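# Sort heavy parcels into the desk letter tray

## Task

Three identical-looking parcels sit on the cart's upper tier; one or two of them are heavy and the others are far lighter, which shows as higher motor effort when a heavy one is carried. Every heavy parcel must end up completely within the walls of the letter tray on the desk, and every light parcel must end up on the cart's upper tier within its rim. At the end the gripper must have released everything and moved away, the robot must not have fallen or be left leaning, and nothing may count as placed if only the robot is holding it there.

## Robot and tools

Robot: a Hello Robot Stretch 3 with one arm. It has a two-wheeled base (0.33 m long, 0.34 m wide), a lift that rides up a mast, and a telescoping arm pointing out of the robot's RIGHT side. The gripper cannot be pushed forward by the arm; you drive the base for that. Spinning in place pivots about the point between the drive wheels, 0.05 m behind the front edge. Fully retracted with the wrist folded, the swept circle has radius 0.28 m; an unfolded, level wrist reaches past it.

Frames: the base frame has its origin on the floor between the drive wheels, x forward, y left, z up. hand_pose is reported in this frame, at the point where closed fingertips meet; with all wrist joints at zero its x axis is up, y points back along the arm toward the mast, z toward the rear. The odometry frame is the base frame where the scene began; base_odometry counts wheel rotation only, so slip looks like travel. Heading runs -3.142 to 3.142, positive to the left.

execute_actions: argument actions is a list holding one action or none (empty list = just report state and images). Argument cameras picks images: head_camera, nav_camera, wrist_camera or all; omitted/null/["all"] gives all, [] gives none. An action may contain:
- base: exactly one key. translate_m is a relative drive from the current base position, metres, -1 to 1, positive forward. rotate_rad is a relative turn in place, radians, -3.2 to 3.2, positive counter-clockwise. No sideways motion. Offsets count from the position in the latest reported state.
- joints: absolute targets by name (not offsets): lift_m 0 to 1.1 m (arm height); arm_m 0 to 0.52 m (extension); wrist_yaw_rad -1.345 to 4.42 (0 along the arm, positive toward the front, 3.0 folded over the base); wrist_pitch_rad -1.57 to 0.451 (0 level, negative tips fingers down); wrist_roll_rad -2.911 to 2.911 (0 fingers side by side); gripper_m -0.089 to 0.179 (bigger is wider; actual fingertip gap is about 0.007 m less when nearly shut and 0.025 m less when fully open, and zero under 0.007); head_pan_rad -3.953 to 1.73 (0 forward, positive left, -1.57 along the arm); head_tilt_rad -1.53 to 0.419 (negative looks down). Done tolerances: lift and arm ±0.004, yaw/roll ±0.02, pitch ±0.05, gripper ±0.004, head ±0.02.
- contact_limits: only arm_m, a motor_effort percentage 1 to 100 at which the arm motion halts (about -value when retracting). Smaller is gentler but too small stops instantly; it also caps arm holding force until the next action. Values over the maximum are clipped.
Motions in one action start together. Omitted joints or base may still be driving toward earlier targets. Unknown keys or out-of-range numbers reject the call and nothing moves. One action lasts at most 15 s. If a call reports a stop, later motion calls in the same reply are skipped.

wait: seconds 0 to 10; commands nothing, returns state and images. zoom_image: camera plus region [x0, y0, x1, y1] in pixels of that camera's latest full image, top-left origin, at most 504x504. finished_scene: scene number; ends the scene for good, so only call it when parcels are placed, released and the gripper is clear.

Result lines: base_status and joint_status tell how each motion ended: done (for the base, wheels turned the commanded amount even if slipping), off_target (stopped short, possibly still pushing), contact_stop, time_out, torque_fault. After the last three the old target is dropped and the joint holds where it stopped, except that arm or lift after contact_stop go slack until commanded again; a slack lift can sag under weight or keep pressing. on_its_own covers uncommanded things; its held at value is a target, not a position. motor_effort is percent of maximum, positive toward larger joint values, bracket = peak in the last action; each motor has a fixed bias plus noise, so compare readings rather than trust absolutes. Use lift effort while holding a parcel to tell heavy from light. lidar_m: 12 distances from the base origin, 30-degree sectors, first straight ahead then counter-clockwise (4th left, 7th behind, 10th right), "-" = nothing; plane 0.17 m high, range 0.15 to 12 m, blind to clear objects and sometimes thin legs, partly blocked by the mast and, with a low lift, by robot parts. wrist_depth_mm (45 to 1000) and head_depth_mm (280 to 4000, image sent sideways) are 7x7 median depth grids from top-left. base_tilt gives forward and right lean in degrees with a fixed offset up to about 4. turned_by_wheels and turned_by_imu give turn since the last result.

Speed: the base is fast only when stowed (lift_m under 0.30, arm_m under 0.03, wrist_yaw_rad over 2.54); otherwise it is capped at 0.10 m/s and 0.63 rad/s.

Gripping: command gripper_m below the parcel width to grasp; lower squeezes harder, but overly hard squeezing triggers a stall guard that weakens grip and lets heavy items slip. Release by commanding at least 0.02 more than where contact happened. Neither reading nor status proves you hold something; check images or effort.

Cautions: fold or unfold the wrist only with lift_m 0.32 to 0.95, wrist_pitch_rad -0.4 and roll near 0; once folded the lift may go down to 0.25. With yaw below -0.4 keep pitch at -0.5 or lower. Wrist and head have no contact stop and will push; prolonged strain switches a wrist servo off for 10 s. Pushing the arm into something rigid with the gripper above about 0.45 m, pushing again after a contact_stop, driving while holding or hooking something fixed, or snagging furniture (worst when reversing) can tip the robot. If base_tilt shows a lean, back out in small steps, free the gripper, and lower lift_m to about 0.2 if needed. Avoid dropping, slamming or shoving parcels; a loose object may occasionally get nudged by outside forces, so check final placement.

Each tool is called after "Call:" by a JSON object that holds its "name" and its "arguments", one argument or row to a line.

## Session

Call:
{"name": "execute_actions", "arguments": {
  "actions": []
}}

Scene clock: 0.00 s.
base_odometry: x=+0.000 y=+0.000 heading=+0.000 (m, m, rad; odometry frame)
turned_by_wheels: +0.000 (rad since the last result)
turned_by_imu: +0.000 (rad since the last result)
base_tilt: forward=-1.0 right=+1.9 (deg)
lidar_m: 1.93 2.48 2.02 1.78 1.57 1.83 1.81 1.97 1.47 1.77 1.94 2.09
head_depth_mm: 1718 2209 2218 2183 2182 1815 2121 / 1724 2244 2241 2213 2223 1785 2167 / 1738 2293 2280 2245 2227 1768 2177 / 1737 2341 2324 2308 2259 1756 2217 / 1539 2361 2362 2324 2294 1878 2201 / 1554 2388 2365 2351 2335 2295 2271 / 1562 2444 2421 2417 2370 2370 2307
base_status: not commanded
joint_positions: lift_m=+0.571 arm_m=+0.001 wrist_yaw_rad=+2.930 wrist_pitch_rad=-0.333 wrist_roll_rad=-0.004 gripper_m=+0.037 head_pan_rad=-0.015 head_tilt_rad=-0.022
joint_status: not commanded
motor_effort: left_wheel=+0 right_wheel=+0 lift_m=+33 arm_m=-1 wrist_yaw_rad=+1 wrist_pitch_rad=+6 wrist_roll_rad=+0 gripper_m=+0 head_pan_rad=+1 head_tilt_rad=+2 (%)
hand_pose: x=+0.0280 y=+0.0833 z=+0.6034 quat_wxyz=(+0.191, +0.704, +0.044, +0.683) (m; base frame)
wrist_depth_mm: - - - - - - - / - - - - - - - / - - - - - - - / - - - - - - - / - - - - - - - / 912 912 - 895 - 865 850 / 769 771 767 758 776 752 739
pictures: head_camera (sideways: a quarter turn clockwise sets it upright), nav_camera (sideways: a quarter turn counterclockwise sets it upright), wrist_camera
Images, in order (width x height): head_camera 896x504, nav_camera 672x504, wrist_camera 644x364.

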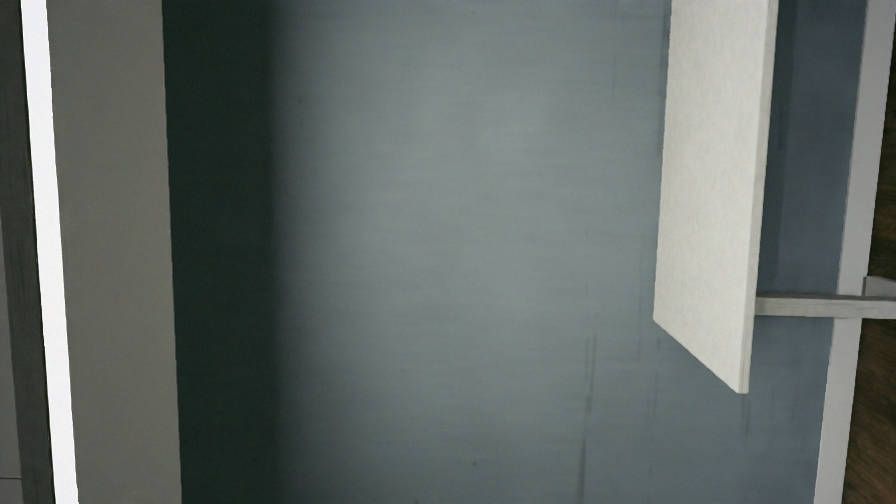

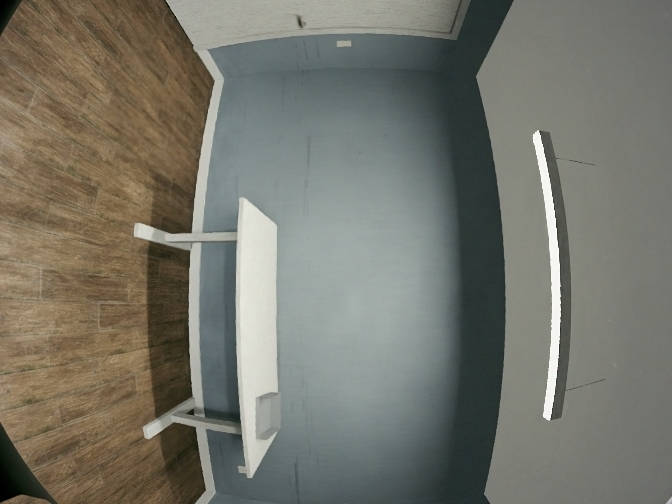

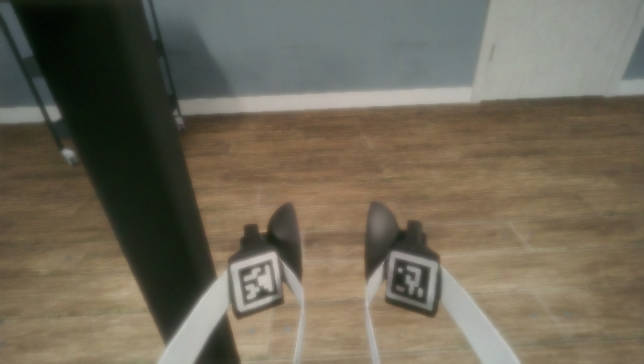

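Call:
{"name": "execute_actions", "arguments": {
  "actions": [
    {"joints":{"head_pan_rad":1.73,"head_tilt_rad":-0.4,"wrist_pitch_rad":-0.4,"wrist_yaw_rad":3.0,"lift_m":0.27}}
  ]
}}

Scene clock: 8.10 s.
base_odometry: x=+0.000 y=+0.000 heading=+0.000 (m, m, rad; odometry frame)
turned_by_wheels: +0.000 (rad since the last result)
turned_by_imu: -0.001 (rad since the last result)
base_tilt: forward=-1.0 right=+1.9 (deg)
lidar_m: 1.93 2.46 2.02 1.78 1.57 1.83 1.81 1.97 1.47 1.77 1.95 2.09
head_depth_mm: 1639 1718 1819 1919 2024 1902 1497 / 1689 1779 1861 1971 2116 1885 1487 / 1733 1819 1923 2032 2157 1874 1477 / 1786 1889 2009 2113 2223 1872 1474 / 1832 1962 2059 2173 2208 1813 1467 / 1902 2016 2138 1943 1955 1797 1478 / 1948 2064 2186 - - - -
base_status: not commanded
joint_positions: lift_m=+0.270 arm_m=+0.001 wrist_yaw_rad=+2.997 wrist_pitch_rad=-0.416 wrist_roll_rad=-0.004 gripper_m=+0.037 head_pan_rad=+1.708 head_tilt_rad=-0.395
joint_status: head_pan_rad off_target (ended at +1.708, target +1.730); the others done
joint sent to its limit — the command would take head_pan_rad past its upper limit, so that joint was sent only as far as its limit.
motor_effort: left_wheel=+0(0) right_wheel=+0(1) lift_m=+28(29) arm_m=-1(1) wrist_yaw_rad=+3(1) wrist_pitch_rad=+6(5) wrist_roll_rad=+0(0) gripper_m=+0(0) head_pan_rad=+3(34) head_tilt_rad=-4(36) (%)
hand_pose: x=+0.0111 y=+0.0766 z=+0.2833 quat_wxyz=(+0.196, +0.699, +0.096, +0.681) (m; base frame)
wrist_depth_mm: - - - - - - - / - - - - - - - / 870 847 858 847 819 816 782 / 700 691 671 661 647 636 639 / 576 559 - 551 554 540 531 / 489 493 - - - 467 457 / 435 - - - 411 408 396
pictures: head_camera (sideways: a quarter turn clockwise sets it upright), nav_camera (sideways: a quarter turn counterclockwise sets it upright), wrist_camera
Images, in order (width x height): head_camera 896x504, nav_camera 672x504, wrist_camera 644x364.

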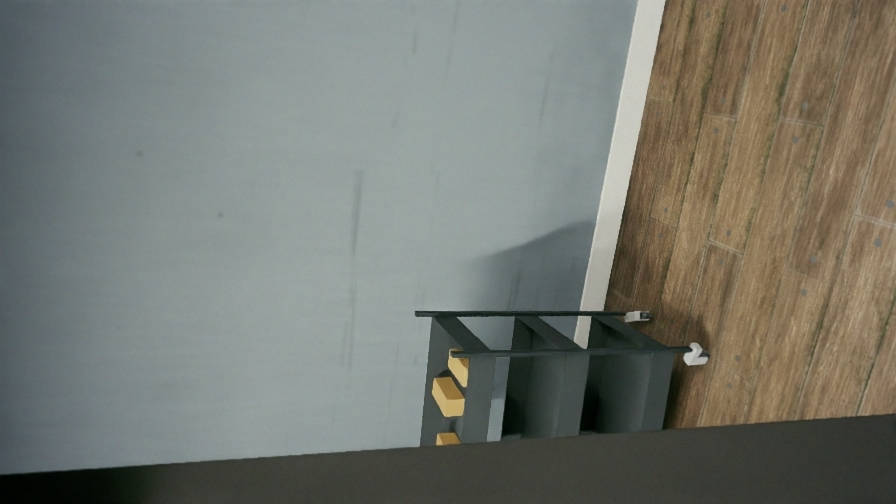

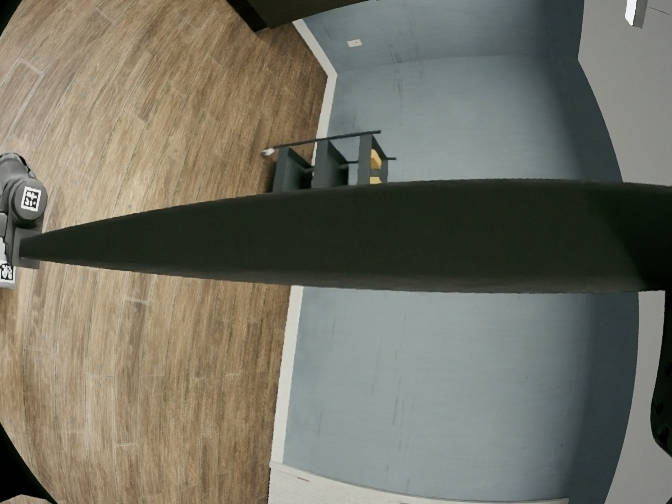

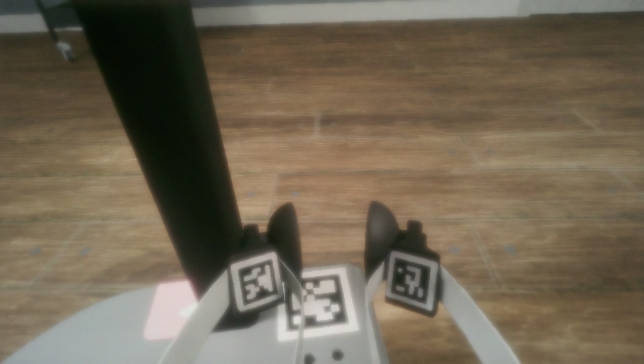

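Call:
{"name": "execute_actions", "arguments": {
  "actions": [
    {"base":{"rotate_rad":2.2},"joints":{"head_pan_rad":-0.3,"head_tilt_rad":-0.6}}
  ],
  "cameras": ["nav_camera"]
}}

Call:
{"name": "execute_actions", "arguments": {
  "actions": [
    {"base":{"translate_m":1.0},"joints":{"head_pan_rad":-0.5,"head_tilt_rad":-0.8}}
  ],
  "cameras": ["head_camera","nav_camera"]
}}

Scene clock: 19.63 s.
base_odometry: x=+0.000 y=+0.000 heading=+2.200 (m, m, rad; odometry frame)
turned_by_wheels: +2.200 (rad since the last result)
turned_by_imu: +2.227 (rad since the last result)
base_tilt: forward=-1.0 right=+1.9 (deg)
lidar_m: 1.63 1.81 1.81 1.77 1.51 1.77 2.05 2.08 1.93 2.30 2.00 1.57
head_depth_mm: 1645 1774 1913 2095 1950 1545 1287 / 1718 1862 2019 2220 1927 1542 1281 / 1816 1956 2096 2243 1922 1539 1280 / 1909 2077 1977 1999 1882 1534 1276 / 2026 2210 2019 2069 1896 1515 1275 / 2144 2365 2568 2507 1903 1518 1265 / 2274 2508 2814 2518 1893 1518 1266
base_status: done
joint_positions: lift_m=+0.270 arm_m=+0.001 wrist_yaw_rad=+2.997 wrist_pitch_rad=-0.416 wrist_roll_rad=-0.004 gripper_m=+0.037 head_pan_rad=-0.293 head_tilt_rad=-0.593
joint_status: all done
motor_effort: left_wheel=-2(8) right_wheel=+2(8) lift_m=+28(28) arm_m=-1(1) wrist_yaw_rad=+2(3) wrist_pitch_rad=+6(6) wrist_roll_rad=+1(0) gripper_m=+1(0) head_pan_rad=-3(33) head_tilt_rad=-4(29) (%)
hand_pose: x=+0.0111 y=+0.0766 z=+0.2833 quat_wxyz=(+0.196, +0.699, +0.096, +0.681) (m; base frame)
wrist_depth_mm: - - - - - - - / - - - - - - - / 885 843 865 826 812 813 790 / 684 685 681 662 646 640 631 / 565 558 - 561 559 543 531 / 485 496 - - - 464 454 / 437 - - - 410 402 400
pictures: nav_camera (sideways: a quarter turn counterclockwise sets it upright)
Images, in order (width x height): nav_camera 672x504.

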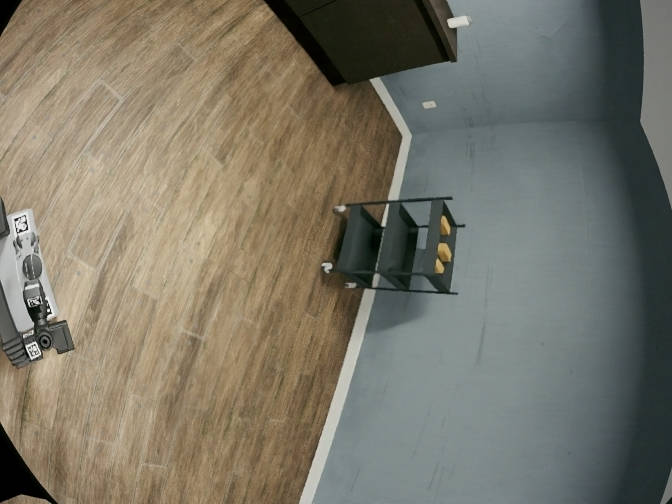

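Scene clock: 24.73 s.
base_odometry: x=-0.588 y=+0.809 heading=+2.200 (m, m, rad; odometry frame)
turned_by_wheels: +0.000 (rad since the last result)
turned_by_imu: +0.006 (rad since the last result)
base_tilt: forward=-1.0 right=+1.9 (deg)
lidar_m: 0.78 1.10 1.10 1.27 2.18 2.22 2.88 2.62 2.53 1.50 0.70 0.71
head_depth_mm: 1049 1159 1283 1452 1589 1343 1173 / 1072 1199 1277 920 1187 1312 1170 / 1110 1237 1116 1001 1153 1288 1163 / 1145 1286 1148 998 1183 1288 1156 / 1175 1334 1159 996 1301 1297 1159 / 1228 1389 1609 1794 1531 1331 1155 / 1270 1444 1684 1845 1553 1318 1153
base_status: done
joint_positions: lift_m=+0.270 arm_m=+0.001 wrist_yaw_rad=+2.998 wrist_pitch_rad=-0.416 wrist_roll_rad=-0.004 gripper_m=+0.037 head_pan_rad=-0.493 head_tilt_rad=-0.791
joint_status: all done
motor_effort: left_wheel=-2(5) right_wheel=+2(4) lift_m=+28(28) arm_m=-1(1) wrist_yaw_rad=+2(2) wrist_pitch_rad=+6(6) wrist_roll_rad=+0(0) gripper_m=+0(1) head_pan_rad=-2(17) head_tilt_rad=-6(29) (%)
hand_pose: x=+0.0110 y=+0.0766 z=+0.2832 quat_wxyz=(+0.196, +0.699, +0.097, +0.681) (m; base frame)
wrist_depth_mm: - - - - - 950 797 / - - - - - - 910 / 856 872 847 844 804 802 767 / 703 674 669 665 648 642 634 / 579 568 - 556 560 544 526 / 479 501 - - - 466 459 / 436 - - - 409 403 399
pictures: head_camera (sideways: a quarter turn clockwise sets it upright), nav_camera (sideways: a quarter turn counterclockwise sets it upright)
Images, in order (width x height): head_camera 896x504, nav_camera 672x504.

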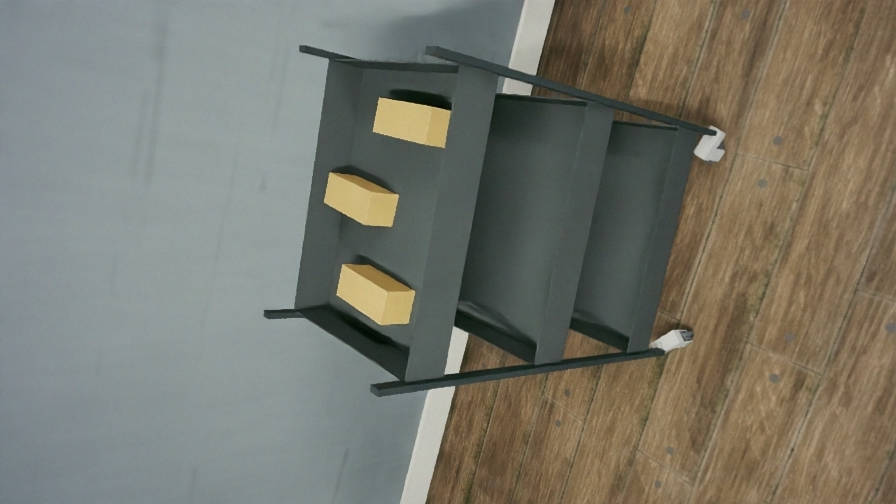

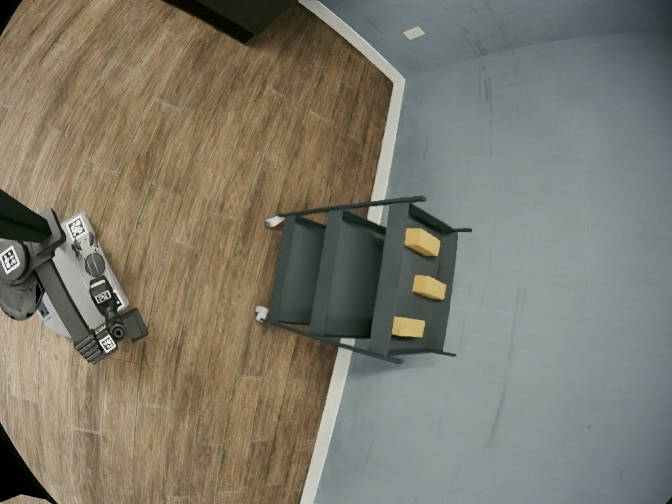

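Call:
{"name": "execute_actions", "arguments": {
  "actions": [
    {"base":{"translate_m":0.48}}
  ],
  "cameras": []
}}

Call:
{"name": "execute_actions", "arguments": {
  "actions": [
    {"base":{"rotate_rad":0.74},"joints":{"head_pan_rad":-1.57,"head_tilt_rad":-0.9}}
  ],
  "cameras": ["head_camera"]
}}

Call:
{"name": "execute_actions", "arguments": {
  "actions": [
    {"joints":{"lift_m":0.94}}
  ],
  "cameras": []
}}

Call:
{"name": "execute_actions", "arguments": {
  "actions": [
    {"joints":{"wrist_yaw_rad":1.57}}
  ],
  "cameras": []
}}

Call:
{"name": "execute_actions", "arguments": {
  "actions": [
    {"joints":{"wrist_yaw_rad":0,"wrist_pitch_rad":-1.57,"lift_m":1.05,"gripper_m":0.12}}
  ]
}}

Scene clock: 39.93 s.
base_odometry: x=-0.871 y=+1.197 heading=+2.200 (m, m, rad; odometry frame)
turned_by_wheels: +0.000 (rad since the last result)
turned_by_imu: +0.002 (rad since the last result)
base_tilt: forward=-1.0 right=+2.0 (deg)
lidar_m: 1.11 1.37 0.77 0.88 1.53 2.50 3.28 3.03 1.89 0.41 0.34 0.33
head_depth_mm: 765 850 957 1067 772 652 795 / 787 874 996 1099 726 653 822 / 811 910 1034 1167 836 651 834 / 836 943 1078 1259 1469 1331 1136 / 867 975 1123 1321 1512 1338 1155 / 898 1020 1182 1387 1545 1332 1153 / 933 1055 1228 1465 1554 1325 1152
base_status: done
joint_positions: lift_m=+0.270 arm_m=+0.001 wrist_yaw_rad=+2.998 wrist_pitch_rad=-0.416 wrist_roll_rad=-0.004 gripper_m=+0.037 head_pan_rad=-0.493 head_tilt_rad=-0.791
joint_status: not commanded
motor_effort: left_wheel=-2(5) right_wheel=+2(7) lift_m=+28(28) arm_m=-1(1) wrist_yaw_rad=+2(2) wrist_pitch_rad=+6(6) wrist_roll_rad=+1(0) gripper_m=+0(0) head_pan_rad=-2(2) head_tilt_rad=-6(6) (%)
hand_pose: x=+0.0110 y=+0.0765 z=+0.2832 quat_wxyz=(+0.196, +0.699, +0.097, +0.681) (m; base frame)
wrist_depth_mm: - - - 903 760 676 - / - - - - 885 776 - / 880 846 856 830 792 802 793 / 692 683 671 663 662 646 632 / 578 569 - 549 564 534 526 / 490 500 - - - 463 458 / 436 - - - 406 401 400
pictures: none
No camera images: the call's "cameras" was empty. Leave "cameras" out to get every camera's image.

Scene clock: 41.57 s.
base_odometry: x=-0.871 y=+1.197 heading=+2.939 (m, m, rad; odometry frame)
turned_by_wheels: +0.740 (rad since the last result)
turned_by_imu: +0.749 (rad since the last result)
base_tilt: forward=-1.0 right=+1.9 (deg)
lidar_m: 0.77 0.78 1.03 2.50 2.82 3.53 3.03 1.41 0.37 0.33 0.98 1.31
head_depth_mm: 816 935 1066 849 701 922 1110 / 819 936 1096 825 715 921 1110 / 816 931 1095 815 711 899 1088 / 819 939 1095 837 695 881 1089 / 817 938 1099 848 727 914 1099 / 818 938 1095 1330 1462 1272 1120 / 818 938 1102 1322 1457 1260 1120
base_status: done
joint_positions: lift_m=+0.270 arm_m=+0.001 wrist_yaw_rad=+2.998 wrist_pitch_rad=-0.416 wrist_roll_rad=-0.004 gripper_m=+0.037 head_pan_rad=-1.563 head_tilt_rad=-0.889
joint_status: all done
motor_effort: left_wheel=-2(7) right_wheel=+1(8) lift_m=+28(28) arm_m=-1(1) wrist_yaw_rad=+2(2) wrist_pitch_rad=+6(6) wrist_roll_rad=+0(0) gripper_m=+0(0) head_pan_rad=-2(32) head_tilt_rad=-7(22) (%)
hand_pose: x=+0.0110 y=+0.0765 z=+0.2832 quat_wxyz=(+0.196, +0.699, +0.097, +0.681) (m; base frame)
wrist_depth_mm: - - - - - - 779 / - - - - - - 842 / 883 894 850 821 810 804 767 / 697 683 666 659 654 651 646 / 570 564 - 557 556 528 529 / 494 502 - - - 464 459 / 435 - - - 411 407 401
pictures: head_camera (sideways: a quarter turn clockwise sets it upright)
Images, in order (width x height): head_camera 896x504.

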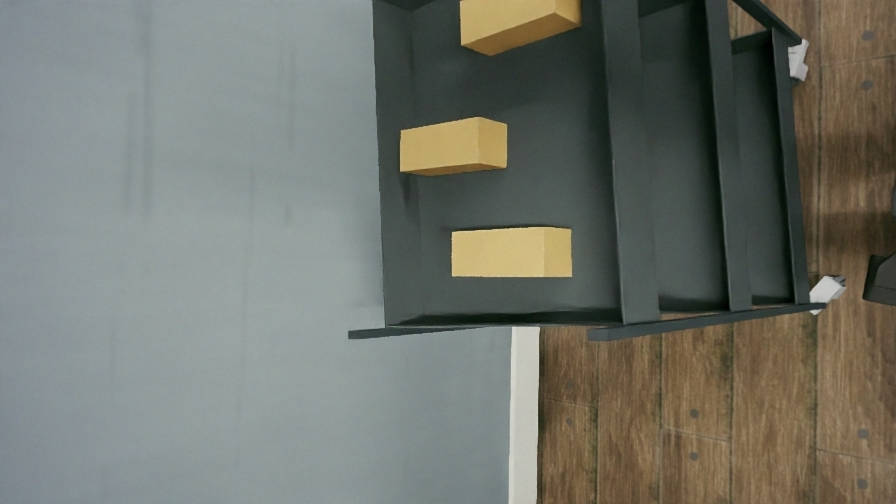

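Scene clock: 48.50 s.
base_odometry: x=-0.871 y=+1.197 heading=+2.939 (m, m, rad; odometry frame)
turned_by_wheels: +0.000 (rad since the last result)
turned_by_imu: -0.001 (rad since the last result)
base_tilt: forward=-1.0 right=+1.9 (deg)
lidar_m: 0.77 0.78 1.04 2.50 2.83 3.54 3.04 1.41 0.37 0.33 0.98 1.31
head_depth_mm: 815 935 1070 - - 903 1114 / 815 937 1091 858 - 915 1110 / 813 937 1093 846 - - - / 818 935 1096 839 - 870 - / 816 938 1096 852 - 1203 1103 / 820 937 1097 1326 1476 1245 1123 / 818 939 1098 1325 1445 1266 1114
base_status: not commanded
joint_positions: lift_m=+0.940 arm_m=+0.001 wrist_yaw_rad=+2.998 wrist_pitch_rad=-0.417 wrist_roll_rad=-0.004 gripper_m=+0.037 head_pan_rad=-1.563 head_tilt_rad=-0.889
joint_status: all done
motor_effort: left_wheel=-2(2) right_wheel=+1(2) lift_m=+37(38) arm_m=-1(1) wrist_yaw_rad=+2(2) wrist_pitch_rad=+6(6) wrist_roll_rad=+0(0) gripper_m=+1(0) head_pan_rad=-2(2) head_tilt_rad=-7(8) (%)
hand_pose: x=+0.0110 y=+0.0765 z=+0.9528 quat_wxyz=(+0.196, +0.699, +0.097, +0.681) (m; base frame)
wrist_depth_mm: - - - - - - 790 / - - - - - - 784 / - - - - - - 803 / - - - - - - 804 / - - - - - - 844 / - - - - - - 867 / - - - - - - 882
pictures: none
No camera images: the call's "cameras" was empty. Leave "cameras" out to get every camera's image.

Scene clock: 50.23 s.
base_odometry: x=-0.871 y=+1.197 heading=+2.939 (m, m, rad; odometry frame)
turned_by_wheels: +0.000 (rad since the last result)
turned_by_imu: +0.000 (rad since the last result)
base_tilt: forward=-1.0 right=+1.9 (deg)
lidar_m: 0.77 0.78 1.03 2.50 2.83 3.51 3.03 1.41 0.37 0.33 0.98 1.31
head_depth_mm: 819 934 1063 - - 904 1112 / 815 934 1099 866 - 1089 1112 / 814 938 1097 848 - - 1087 / 815 937 1097 841 696 - 1088 / 816 936 1098 852 725 - 1085 / 818 940 1101 1324 1480 - 1101 / 817 939 1099 1327 - - 1093
base_status: not commanded
joint_positions: lift_m=+0.940 arm_m=+0.001 wrist_yaw_rad=+1.573 wrist_pitch_rad=-0.417 wrist_roll_rad=-0.004 gripper_m=+0.037 head_pan_rad=-1.563 head_tilt_rad=-0.889
joint_status: all done
motor_effort: left_wheel=-2(2) right_wheel=+1(1) lift_m=+37(38) arm_m=-1(1) wrist_yaw_rad=-2(3) wrist_pitch_rad=+6(6) wrist_roll_rad=+0(0) gripper_m=+0(0) head_pan_rad=-3(3) head_tilt_rad=-7(6) (%)
hand_pose: x=+0.2032 y=-0.1453 z=+0.9528 quat_wxyz=(+0.593, +0.592, -0.383, +0.388) (m; base frame)
wrist_depth_mm: 809 769 950 - - - - / 665 663 917 - - - - / 722 725 904 - - - - / 802 795 876 - - - - / 897 879 932 - - - - / - - - - - - - / - - - - - - -
pictures: none
No camera images: the call's "cameras" was empty. Leave "cameras" out to get every camera's image.

Scene clock: 52.07 s.
base_odometry: x=-0.871 y=+1.197 heading=+2.939 (m, m, rad; odometry frame)
turned_by_wheels: +0.000 (rad since the last result)
turned_by_imu: +0.000 (rad since the last result)
base_tilt: forward=-1.0 right=+1.9 (deg)
lidar_m: 0.77 0.78 1.03 2.51 2.82 3.54 3.02 1.41 0.37 0.33 0.99 1.32
head_depth_mm: - - - - - 910 1095 / - - - - - - - / 811 - - - - - - / 817 937 1098 840 695 - 1090 / 819 937 1102 848 726 993 1068 / 817 941 1096 1324 1459 1265 1117 / 818 939 1102 1328 1457 1267 1120
base_status: not commanded
joint_positions: lift_m=+1.050 arm_m=+0.001 wrist_yaw_rad=+0.003 wrist_pitch_rad=-1.553 wrist_roll_rad=-0.004 gripper_m=+0.120 head_pan_rad=-1.563 head_tilt_rad=-0.889
joint_status: all done
joint sent to its limit — the command would take wrist_pitch_rad past its lower limit, so that joint was sent only as far as its limit.
motor_effort: left_wheel=-2(2) right_wheel=+1(1) lift_m=+37(39) arm_m=-1(1) wrist_yaw_rad=-2(2) wrist_pitch_rad=-3(5) wrist_roll_rad=+0(0) gripper_m=+1(85) head_pan_rad=-2(3) head_tilt_rad=-8(7) (%)
hand_pose: x=-0.0217 y=-0.1262 z=+0.9319 quat_wxyz=(+0.506, +0.497, -0.502, -0.494) (m; base frame)
wrist_depth_mm: - - - 628 855 - - / - - - - - - - / - - - - - - - / - - - - - - - / - - - - - - - / 926 - - - - - - / 880 - - - - - -
pictures: head_camera (sideways: a quarter turn clockwise sets it upright), nav_camera (sideways: a quarter turn counterclockwise sets it upright), wrist_camera
Images, in order (width x height): head_camera 896x504, nav_camera 672x504, wrist_camera 644x364.

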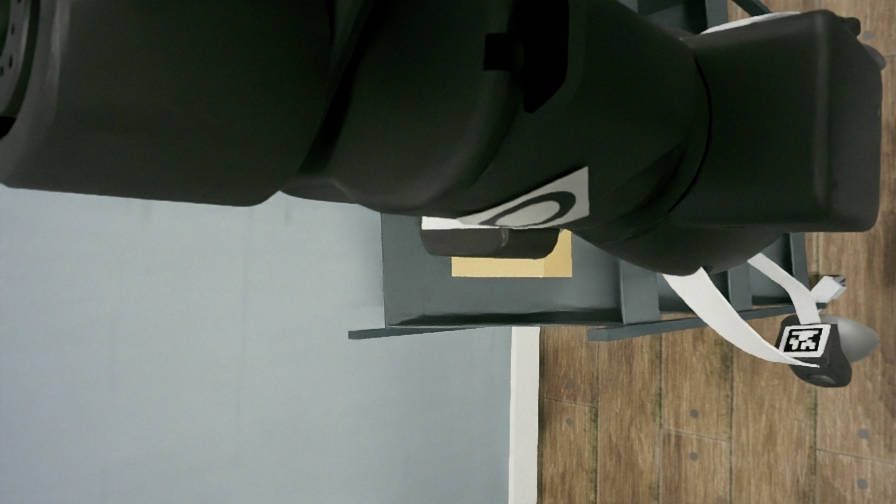

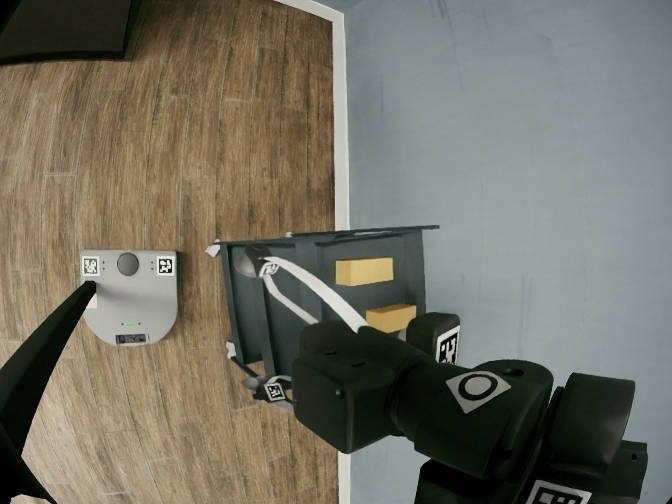

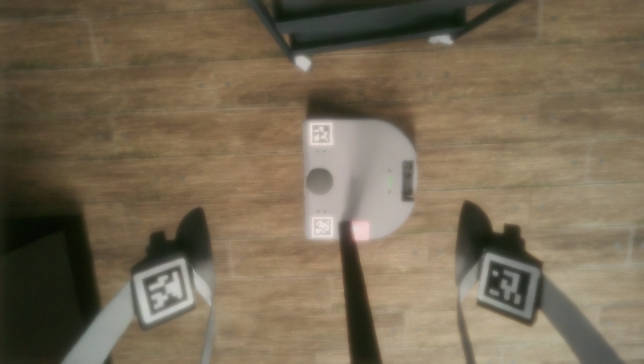

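Call:
{"name": "execute_actions", "arguments": {
  "actions": [
    {"base":{"translate_m":0.03},"joints":{"arm_m":0.32,"lift_m":0.97,"gripper_m":0.1}}
  ]
}}

Scene clock: 59.77 s.
base_odometry: x=-0.900 y=+1.203 heading=+2.939 (m, m, rad; odometry frame)
turned_by_wheels: +0.000 (rad since the last result)
turned_by_imu: -0.001 (rad since the last result)
base_tilt: forward=-1.0 right=+2.0 (deg)
lidar_m: 0.74 0.75 0.99 2.50 2.85 3.56 3.07 0.54 0.36 0.33 0.98 1.31
head_depth_mm: - 973 1094 848 717 921 1110 / - 985 1095 793 717 904 1094 / - - 1150 841 698 883 1089 / 817 934 1096 822 698 881 1069 / 816 936 1093 1289 1428 1254 1118 / 817 935 1098 1318 1461 1262 1123 / 819 936 1094 1321 1458 1257 1112
base_status: done
joint_positions: lift_m=+0.970 arm_m=+0.320 wrist_yaw_rad=+0.002 wrist_pitch_rad=-1.554 wrist_roll_rad=-0.004 gripper_m=+0.100 head_pan_rad=-1.563 head_tilt_rad=-0.889
joint_status: all done
motor_effort: left_wheel=-2(4) right_wheel=+2(3) lift_m=+28(34) arm_m=+3(3) wrist_yaw_rad=-1(2) wrist_pitch_rad=-2(2) wrist_roll_rad=+0(1) gripper_m=+0(73) head_pan_rad=-2(3) head_tilt_rad=-7(8) (%)
hand_pose: x=-0.0217 y=-0.4447 z=+0.8523 quat_wxyz=(+0.506, +0.497, -0.502, -0.495) (m; base frame)
wrist_depth_mm: 908 915 318 317 316 270 309 / 954 934 328 279 326 324 304 / - - 344 289 335 331 304 / - - - 346 343 338 341 / - - - 357 357 353 348 / - - - 335 331 - - / - - - - - - -
pictures: head_camera (sideways: a quarter turn clockwise sets it upright), nav_camera (sideways: a quarter turn counterclockwise sets it upright), wrist_camera
Images, in order (width x height): head_camera 896x504, nav_camera 672x504, wrist_camera 644x364.

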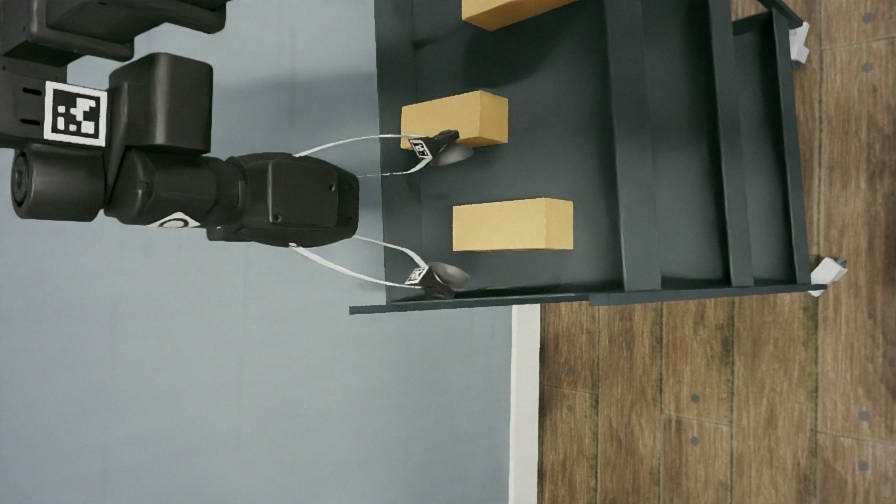

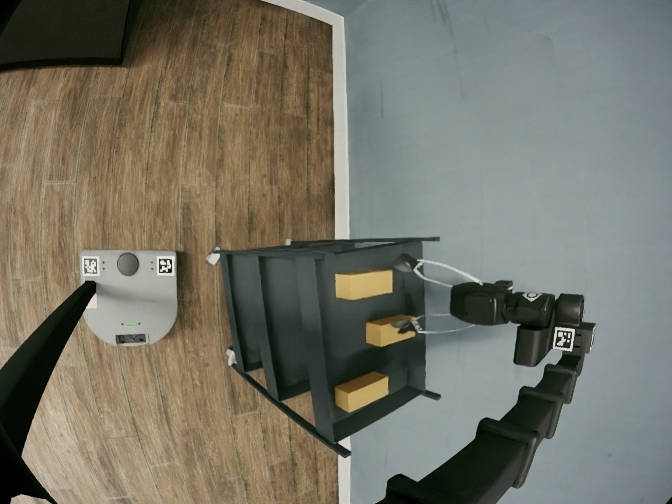

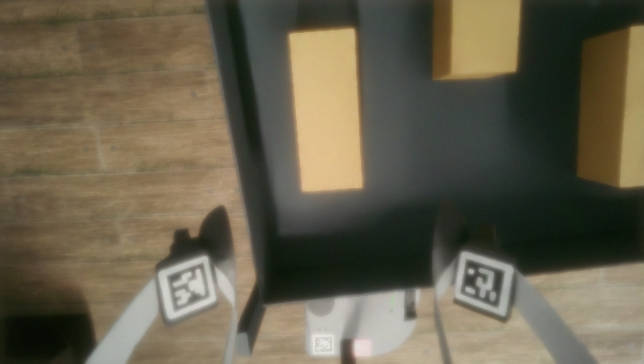

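Call:
{"name": "execute_actions", "arguments": {
  "actions": [
    {"joints":{"arm_m":0.375,"lift_m":0.86,"gripper_m":0.09,"wrist_yaw_rad":0.05}}
  ],
  "cameras": ["head_camera","wrist_camera"]
}}

Scene clock: 68.20 s.
base_odometry: x=-0.900 y=+1.203 heading=+2.939 (m, m, rad; odometry frame)
turned_by_wheels: +0.000 (rad since the last result)
turned_by_imu: -0.001 (rad since the last result)
base_tilt: forward=-1.0 right=+1.9 (deg)
lidar_m: 0.74 0.75 0.99 2.51 2.85 3.57 3.06 0.54 0.36 0.32 0.99 1.32
head_depth_mm: 815 914 - - 701 922 1113 / 814 - 1119 795 713 902 1099 / 813 - - 842 698 883 1091 / 815 934 1080 828 697 881 1072 / 819 939 1091 1284 1431 1245 1118 / 818 938 1098 1318 1458 1262 1114 / 818 939 1096 1325 1461 1263 1111
base_status: not commanded
joint_positions: lift_m=+0.860 arm_m=+0.375 wrist_yaw_rad=+0.047 wrist_pitch_rad=-1.555 wrist_roll_rad=-0.004 gripper_m=+0.090 head_pan_rad=-1.563 head_tilt_rad=-0.889
joint_status: all done
motor_effort: left_wheel=-2(2) right_wheel=+2(1) lift_m=+28(28) arm_m=+3(3) wrist_yaw_rad=+3(2) wrist_pitch_rad=-2(2) wrist_roll_rad=+0(0) gripper_m=+0(48) head_pan_rad=-3(3) head_tilt_rad=-7(7) (%)
hand_pose: x=-0.0226 y=-0.4996 z=+0.7423 quat_wxyz=(+0.517, +0.509, -0.491, -0.483) (m; base frame)
wrist_depth_mm: 836 200 218 218 216 195 167 / 839 841 225 222 223 194 172 / 854 868 229 180 230 194 177 / 898 877 237 185 236 234 234 / 923 927 244 190 243 240 240 / 941 950 254 196 250 248 248 / - - 244 262 259 258 255
pictures: head_camera (sideways: a quarter turn clockwise sets it upright), wrist_camera
Images, in order (width x height): head_camera 896x504, wrist_camera 644x364.

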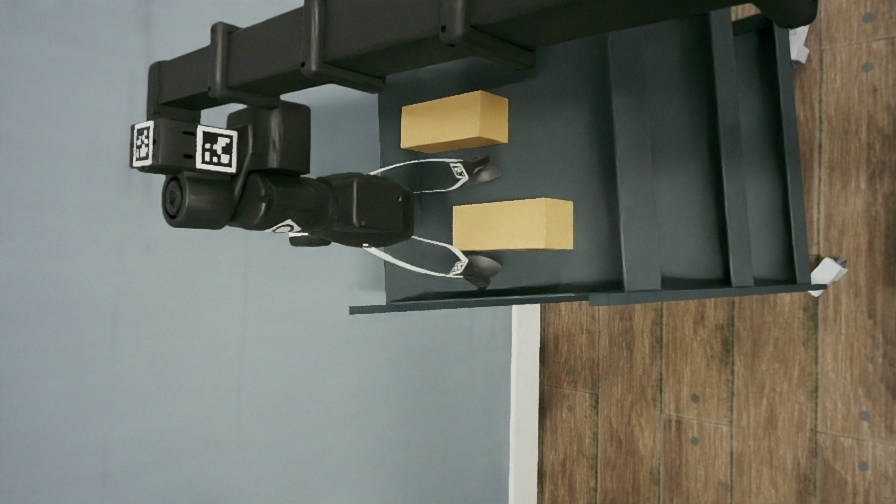

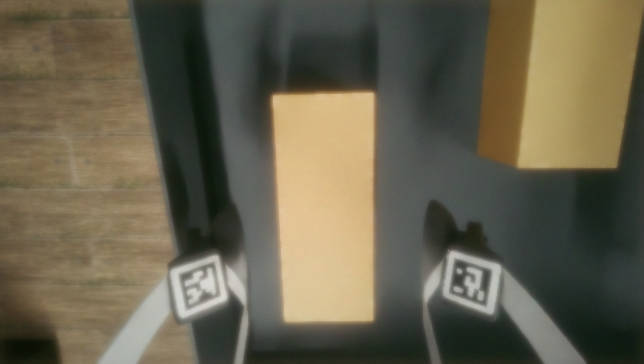

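Call:
{"name": "execute_actions", "arguments": {
  "actions": [
    {"joints":{"lift_m":0.797}}
  ],
  "cameras": ["head_camera","wrist_camera"]
}}

Call:
{"name": "execute_actions", "arguments": {
  "actions": [
    {"joints":{"gripper_m":0.0}}
  ],
  "cameras": []
}}

Call:
{"name": "execute_actions", "arguments": {
  "actions": [
    {"joints":{"lift_m":0.815}}
  ],
  "cameras": ["head_camera","wrist_camera"]
}}

Scene clock: 75.67 s.
base_odometry: x=-0.900 y=+1.203 heading=+2.939 (m, m, rad; odometry frame)
turned_by_wheels: +0.000 (rad since the last result)
turned_by_imu: -0.001 (rad since the last result)
base_tilt: forward=-1.0 right=+2.0 (deg)
lidar_m: 0.74 0.75 0.99 2.51 2.84 3.57 3.06 0.54 0.36 0.32 0.98 1.32
head_depth_mm: 813 934 1068 - - - - / 814 916 - 773 716 902 1090 / 815 918 - 823 697 883 1089 / 814 935 1090 820 696 882 1072 / 816 936 1093 1286 1436 1244 1116 / 814 938 1099 1318 1467 1265 1118 / 818 936 1095 1323 1454 1256 1117
base_status: not commanded
joint_positions: lift_m=+0.797 arm_m=+0.375 wrist_yaw_rad=+0.047 wrist_pitch_rad=-1.556 wrist_roll_rad=-0.004 gripper_m=+0.090 head_pan_rad=-1.563 head_tilt_rad=-0.889
joint_status: all done
motor_effort: left_wheel=-2(2) right_wheel=+1(1) lift_m=+24(28) arm_m=+3(3) wrist_yaw_rad=+2(3) wrist_pitch_rad=-2(2) wrist_roll_rad=+0(0) gripper_m=+0(1) head_pan_rad=-3(3) head_tilt_rad=-8(8) (%)
hand_pose: x=-0.0226 y=-0.4993 z=+0.6795 quat_wxyz=(+0.516, +0.509, -0.490, -0.484) (m; base frame)
wrist_depth_mm: 116 157 160 160 159 158 128 / 120 153 164 163 163 163 128 / 119 150 170 118 167 167 128 / 823 147 175 122 172 173 135 / 864 144 153 126 176 178 177 / 897 131 159 130 183 182 183 / 905 146 192 134 190 189 188
pictures: head_camera (sideways: a quarter turn clockwise sets it upright), wrist_camera
Images, in order (width x height): head_camera 896x504, wrist_camera 644x364.

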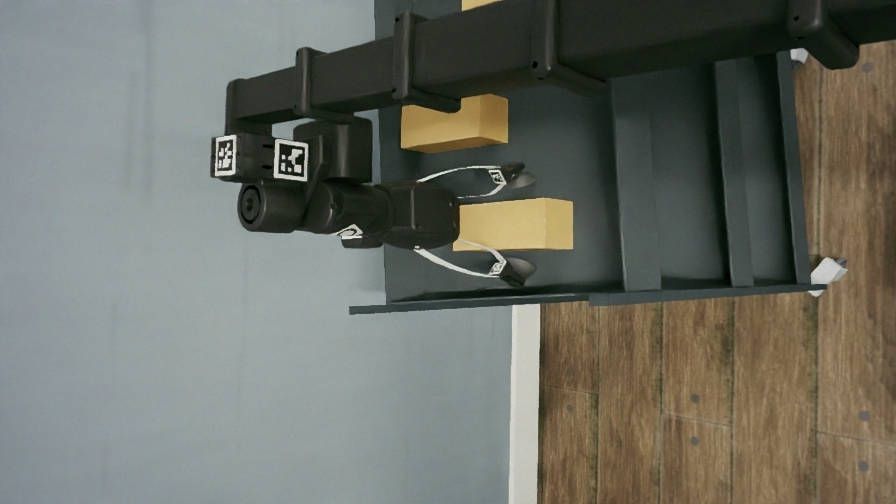

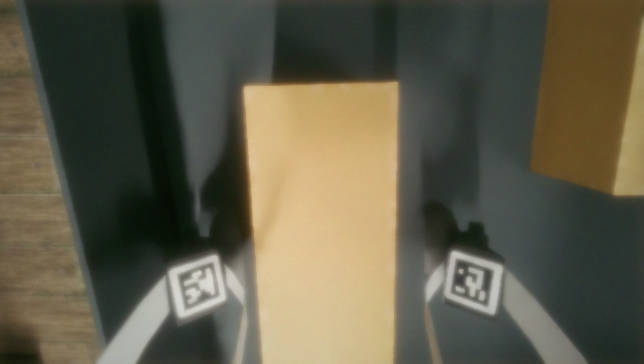

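Scene clock: 77.07 s.
base_odometry: x=-0.900 y=+1.203 heading=+2.939 (m, m, rad; odometry frame)
turned_by_wheels: +0.000 (rad since the last result)
turned_by_imu: +0.000 (rad since the last result)
base_tilt: forward=-1.0 right=+1.9 (deg)
lidar_m: 0.74 0.75 0.99 2.51 2.84 3.55 3.07 0.54 0.36 0.33 0.98 1.31
head_depth_mm: 814 935 1069 - - - - / 816 916 - 775 716 902 1089 / 818 916 - 822 698 881 1092 / 814 936 1094 823 696 882 1076 / 818 940 1098 1278 1436 1244 1119 / 816 938 1096 1318 1462 1263 1123 / 816 934 1099 1321 1459 1262 1122
base_status: not commanded
joint_positions: lift_m=+0.798 arm_m=+0.375 wrist_yaw_rad=+0.047 wrist_pitch_rad=-1.559 wrist_roll_rad=-0.004 gripper_m=+0.001 head_pan_rad=-1.563 head_tilt_rad=-0.889
joint_status: all done
motor_effort: left_wheel=-1(2) right_wheel=+0(1) lift_m=+12(24) arm_m=+3(3) wrist_yaw_rad=+2(3) wrist_pitch_rad=+0(1) wrist_roll_rad=+0(0) gripper_m=-26(100) head_pan_rad=-2(3) head_tilt_rad=-8(7) (%)
hand_pose: x=-0.0226 y=-0.4985 z=+0.6799 quat_wxyz=(+0.516, +0.510, -0.490, -0.484) (m; base frame)
wrist_depth_mm: 120 156 163 162 161 160 129 / 119 152 167 165 165 165 128 / 802 149 173 120 168 169 128 / 821 146 178 124 174 175 135 / 855 142 182 128 128 180 178 / 896 138 - 132 133 185 184 / 923 146 194 137 191 193 190
pictures: none
No camera images: the call's "cameras" was empty. Leave "cameras" out to get every camera's image.

Scene clock: 77.97 s.
base_odometry: x=-0.900 y=+1.203 heading=+2.939 (m, m, rad; odometry frame)
turned_by_wheels: +0.000 (rad since the last result)
turned_by_imu: +0.000 (rad since the last result)
base_tilt: forward=-1.0 right=+2.0 (deg)
lidar_m: 0.74 0.75 0.99 2.51 2.85 3.55 3.06 0.54 0.36 0.32 0.99 1.32
head_depth_mm: 815 933 1068 - - 929 1098 / 815 897 - 771 713 902 1092 / 816 906 - 824 697 881 1089 / 815 934 1090 818 695 878 1076 / 815 935 1098 1287 1427 1243 1118 / 817 935 1091 1318 1458 1267 1123 / 818 939 1098 1325 1454 1266 1116
base_status: not commanded
joint_positions: lift_m=+0.815 arm_m=+0.375 wrist_yaw_rad=+0.047 wrist_pitch_rad=-1.554 wrist_roll_rad=-0.004 gripper_m=+0.004 head_pan_rad=-1.563 head_tilt_rad=-0.889
joint_status: all done
motor_effort: left_wheel=-2(2) right_wheel=+1(2) lift_m=+42(46) arm_m=+3(3) wrist_yaw_rad=+2(2) wrist_pitch_rad=-2(3) wrist_roll_rad=+0(0) gripper_m=-22(26) head_pan_rad=-2(3) head_tilt_rad=-7(6) (%)
hand_pose: x=-0.0226 y=-0.4998 z=+0.6968 quat_wxyz=(+0.517, +0.509, -0.491, -0.483) (m; base frame)
wrist_depth_mm: 772 158 175 175 174 173 128 / 809 154 181 177 178 178 130 / 817 150 184 118 182 181 134 / 836 147 191 120 187 189 141 / 876 154 196 123 122 196 194 / 878 161 - 126 125 200 200 / 977 913 210 128 207 208 207
pictures: head_camera (sideways: a quarter turn clockwise sets it upright), wrist_camera
Images, in order (width x height): head_camera 896x504, wrist_camera 644x364.

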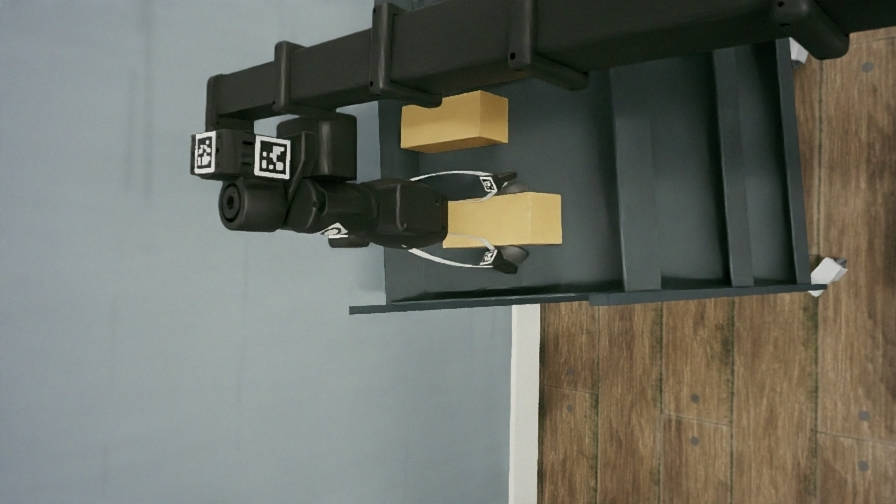

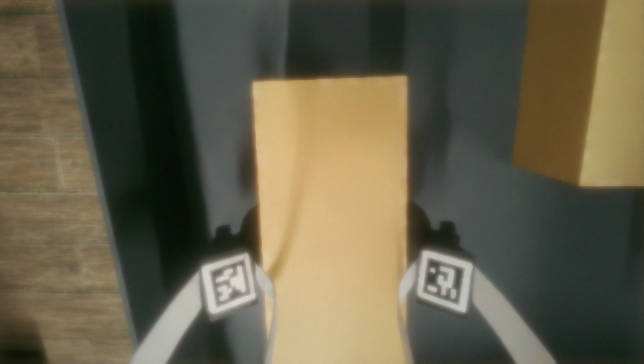

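Call:
{"name": "execute_actions", "arguments": {
  "actions": [
    {"joints":{"lift_m":0.803}}
  ],
  "cameras": []
}}

Call:
{"name": "execute_actions", "arguments": {
  "actions": [
    {"joints":{"gripper_m":0.09}}
  ],
  "cameras": []
}}

Call:
{"name": "execute_actions", "arguments": {
  "actions": [
    {"joints":{"lift_m":0.86}}
  ],
  "cameras": []
}}

Call:
{"name": "execute_actions", "arguments": {
  "actions": [
    {"base":{"translate_m":-0.122},"joints":{"arm_m":0.46,"wrist_yaw_rad":0.0}}
  ],
  "cameras": ["head_camera","wrist_camera"]
}}

Scene clock: 87.20 s.
base_odometry: x=-0.900 y=+1.203 heading=+2.939 (m, m, rad; odometry frame)
turned_by_wheels: +0.000 (rad since the last result)
turned_by_imu: -0.001 (rad since the last result)
base_tilt: forward=-1.0 right=+1.9 (deg)
lidar_m: 0.74 0.75 0.99 2.50 2.86 3.56 3.06 0.54 0.36 0.33 0.98 1.31
head_depth_mm: 814 930 1067 - - - 1096 / 817 915 - 770 714 898 1095 / 816 919 - 822 698 886 1091 / 816 936 1097 818 694 882 1077 / 817 934 1095 1287 1433 1251 1118 / 815 934 1097 1319 1465 1267 1123 / 817 937 1096 1322 1458 1261 1117
base_status: not commanded
joint_positions: lift_m=+0.803 arm_m=+0.375 wrist_yaw_rad=+0.047 wrist_pitch_rad=-1.553 wrist_roll_rad=-0.004 gripper_m=+0.007 head_pan_rad=-1.563 head_tilt_rad=-0.889
joint_status: all done
on_its_own: gripper_m is held at +0.006, not at your +0.000, by its stall guard, which is not easing now
motor_effort: left_wheel=-2(2) right_wheel=+1(1) lift_m=+33(38) arm_m=+3(3) wrist_yaw_rad=+2(3) wrist_pitch_rad=-2(2) wrist_roll_rad=+0(1) gripper_m=-21(21) head_pan_rad=-2(3) head_tilt_rad=-7(8) (%)
hand_pose: x=-0.0226 y=-0.5000 z=+0.6851 quat_wxyz=(+0.517, +0.508, -0.491, -0.483) (m; base frame)
wrist_depth_mm: 122 157 165 164 163 163 127 / 120 154 169 167 167 167 127 / 811 150 174 117 171 171 128 / 832 147 180 120 176 177 134 / 866 144 185 123 122 183 182 / 906 141 - 125 125 188 189 / 954 138 197 129 194 196 193
pictures: none
No camera images: the call's "cameras" was empty. Leave "cameras" out to get every camera's image.

Scene clock: 88.53 s.
base_odometry: x=-0.900 y=+1.203 heading=+2.939 (m, m, rad; odometry frame)
turned_by_wheels: +0.000 (rad since the last result)
turned_by_imu: +0.000 (rad since the last result)
base_tilt: forward=-1.0 right=+1.9 (deg)
lidar_m: 0.74 0.75 0.99 2.51 2.85 3.55 3.07 0.54 0.36 0.32 0.99 1.32
head_depth_mm: 816 933 1064 - - - 1095 / 814 916 - 774 714 899 1093 / 815 916 - 824 699 882 1091 / 815 937 1095 818 695 880 1074 / 818 937 1097 1287 1434 1245 1117 / 818 938 1096 1324 1463 1265 1111 / 813 934 1092 1324 1453 1260 1116
base_status: not commanded
joint_positions: lift_m=+0.803 arm_m=+0.375 wrist_yaw_rad=+0.047 wrist_pitch_rad=-1.554 wrist_roll_rad=-0.004 gripper_m=+0.090 head_pan_rad=-1.563 head_tilt_rad=-0.889
joint_status: all done
motor_effort: left_wheel=-1(1) right_wheel=+1(1) lift_m=+33(33) arm_m=+3(3) wrist_yaw_rad=+3(3) wrist_pitch_rad=-2(2) wrist_roll_rad=+0(1) gripper_m=+0(86) head_pan_rad=-3(2) head_tilt_rad=-8(7) (%)
hand_pose: x=-0.0226 y=-0.4999 z=+0.6851 quat_wxyz=(+0.517, +0.509, -0.491, -0.483) (m; base frame)
wrist_depth_mm: 121 157 166 164 164 163 128 / 120 154 170 168 168 167 128 / 822 151 175 123 172 172 128 / 834 146 180 127 177 177 134 / 875 143 184 132 181 183 183 / 888 133 191 135 189 188 188 / 934 157 197 140 194 196 194
pictures: none
No camera images: the call's "cameras" was empty. Leave "cameras" out to get every camera's image.

Scene clock: 89.90 s.
base_odometry: x=-0.900 y=+1.203 heading=+2.939 (m, m, rad; odometry frame)
turned_by_wheels: +0.000 (rad since the last result)
turned_by_imu: +0.000 (rad since the last result)
base_tilt: forward=-1.0 right=+2.0 (deg)
lidar_m: 0.74 0.75 0.99 2.50 2.85 3.53 3.06 0.54 0.36 0.33 0.98 1.32
head_depth_mm: 814 913 - - 701 926 1107 / 815 - 1118 793 716 901 1089 / 815 - - 840 699 881 1091 / 817 936 1079 829 697 881 1074 / 816 935 1095 1281 1425 1247 1119 / 815 935 1096 1325 1466 1261 1119 / 817 933 1093 1322 1454 1266 1117
base_status: not commanded
joint_positions: lift_m=+0.860 arm_m=+0.375 wrist_yaw_rad=+0.047 wrist_pitch_rad=-1.554 wrist_roll_rad=-0.004 gripper_m=+0.090 head_pan_rad=-1.563 head_tilt_rad=-0.889
joint_status: all done
motor_effort: left_wheel=-1(1) right_wheel=+0(1) lift_m=+37(39) arm_m=+3(3) wrist_yaw_rad=+2(2) wrist_pitch_rad=-2(2) wrist_roll_rad=+0(0) gripper_m=+0(0) head_pan_rad=-2(3) head_tilt_rad=-7(7) (%)
hand_pose: x=-0.0226 y=-0.4998 z=+0.7419 quat_wxyz=(+0.517, +0.509, -0.491, -0.483) (m; base frame)
wrist_depth_mm: 827 201 217 217 217 194 166 / 852 845 223 221 223 194 172 / 848 872 230 178 228 194 177 / 900 902 237 185 236 235 233 / 944 913 244 191 242 241 239 / 955 944 252 196 251 247 248 / - - 244 260 260 258 256
pictures: none
No camera images: the call's "cameras" was empty. Leave "cameras" out to get every camera's image.

Scene clock: 92.43 s.
base_odometry: x=-0.780 y=+1.178 heading=+2.939 (m, m, rad; odometry frame)
turned_by_wheels: +0.000 (rad since the last result)
turned_by_imu: -0.001 (rad since the last result)
base_tilt: forward=-1.1 right=+1.9 (deg)
lidar_m: 0.86 0.87 1.16 2.49 2.61 3.45 2.93 1.41 0.38 0.35 0.35 1.32
head_depth_mm: 818 919 - - 700 1210 1109 / 806 - 1071 847 701 923 1108 / 813 - 1075 821 713 916 1112 / 818 939 1112 804 712 914 1085 / 823 936 1100 837 695 879 1080 / 821 940 1100 835 701 858 1102 / 822 940 1102 1329 1461 1262 1114
base_status: done
joint_positions: lift_m=+0.860 arm_m=+0.460 wrist_yaw_rad=+0.002 wrist_pitch_rad=-1.554 wrist_roll_rad=-0.004 gripper_m=+0.090 head_pan_rad=-1.563 head_tilt_rad=-0.889
joint_status: all done
motor_effort: left_wheel=-1(5) right_wheel=+1(2) lift_m=+37(37) arm_m=+3(4) wrist_yaw_rad=-1(2) wrist_pitch_rad=-2(2) wrist_roll_rad=+0(0) gripper_m=+0(0) head_pan_rad=-2(2) head_tilt_rad=-7(7) (%)
hand_pose: x=-0.0217 y=-0.5847 z=+0.7419 quat_wxyz=(+0.506, +0.497, -0.502, -0.494) (m; base frame)
wrist_depth_mm: 811 815 202 194 201 215 213 / 212 226 224 176 221 221 219 / 232 232 232 179 227 226 227 / 241 240 239 184 234 234 232 / 245 224 244 191 241 229 221 / 244 199 254 197 250 197 194 / 248 207 259 261 258 256 199
pictures: head_camera (sideways: a quarter turn clockwise sets it upright), wrist_camera
Images, in order (width x height): head_camera 896x504, wrist_camera 644x364.

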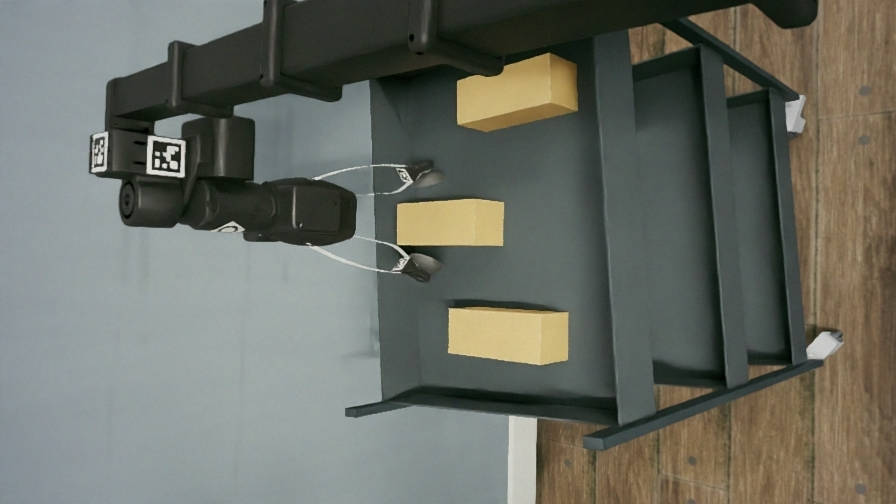

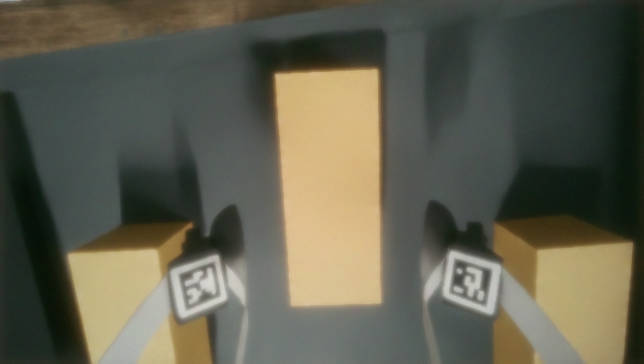

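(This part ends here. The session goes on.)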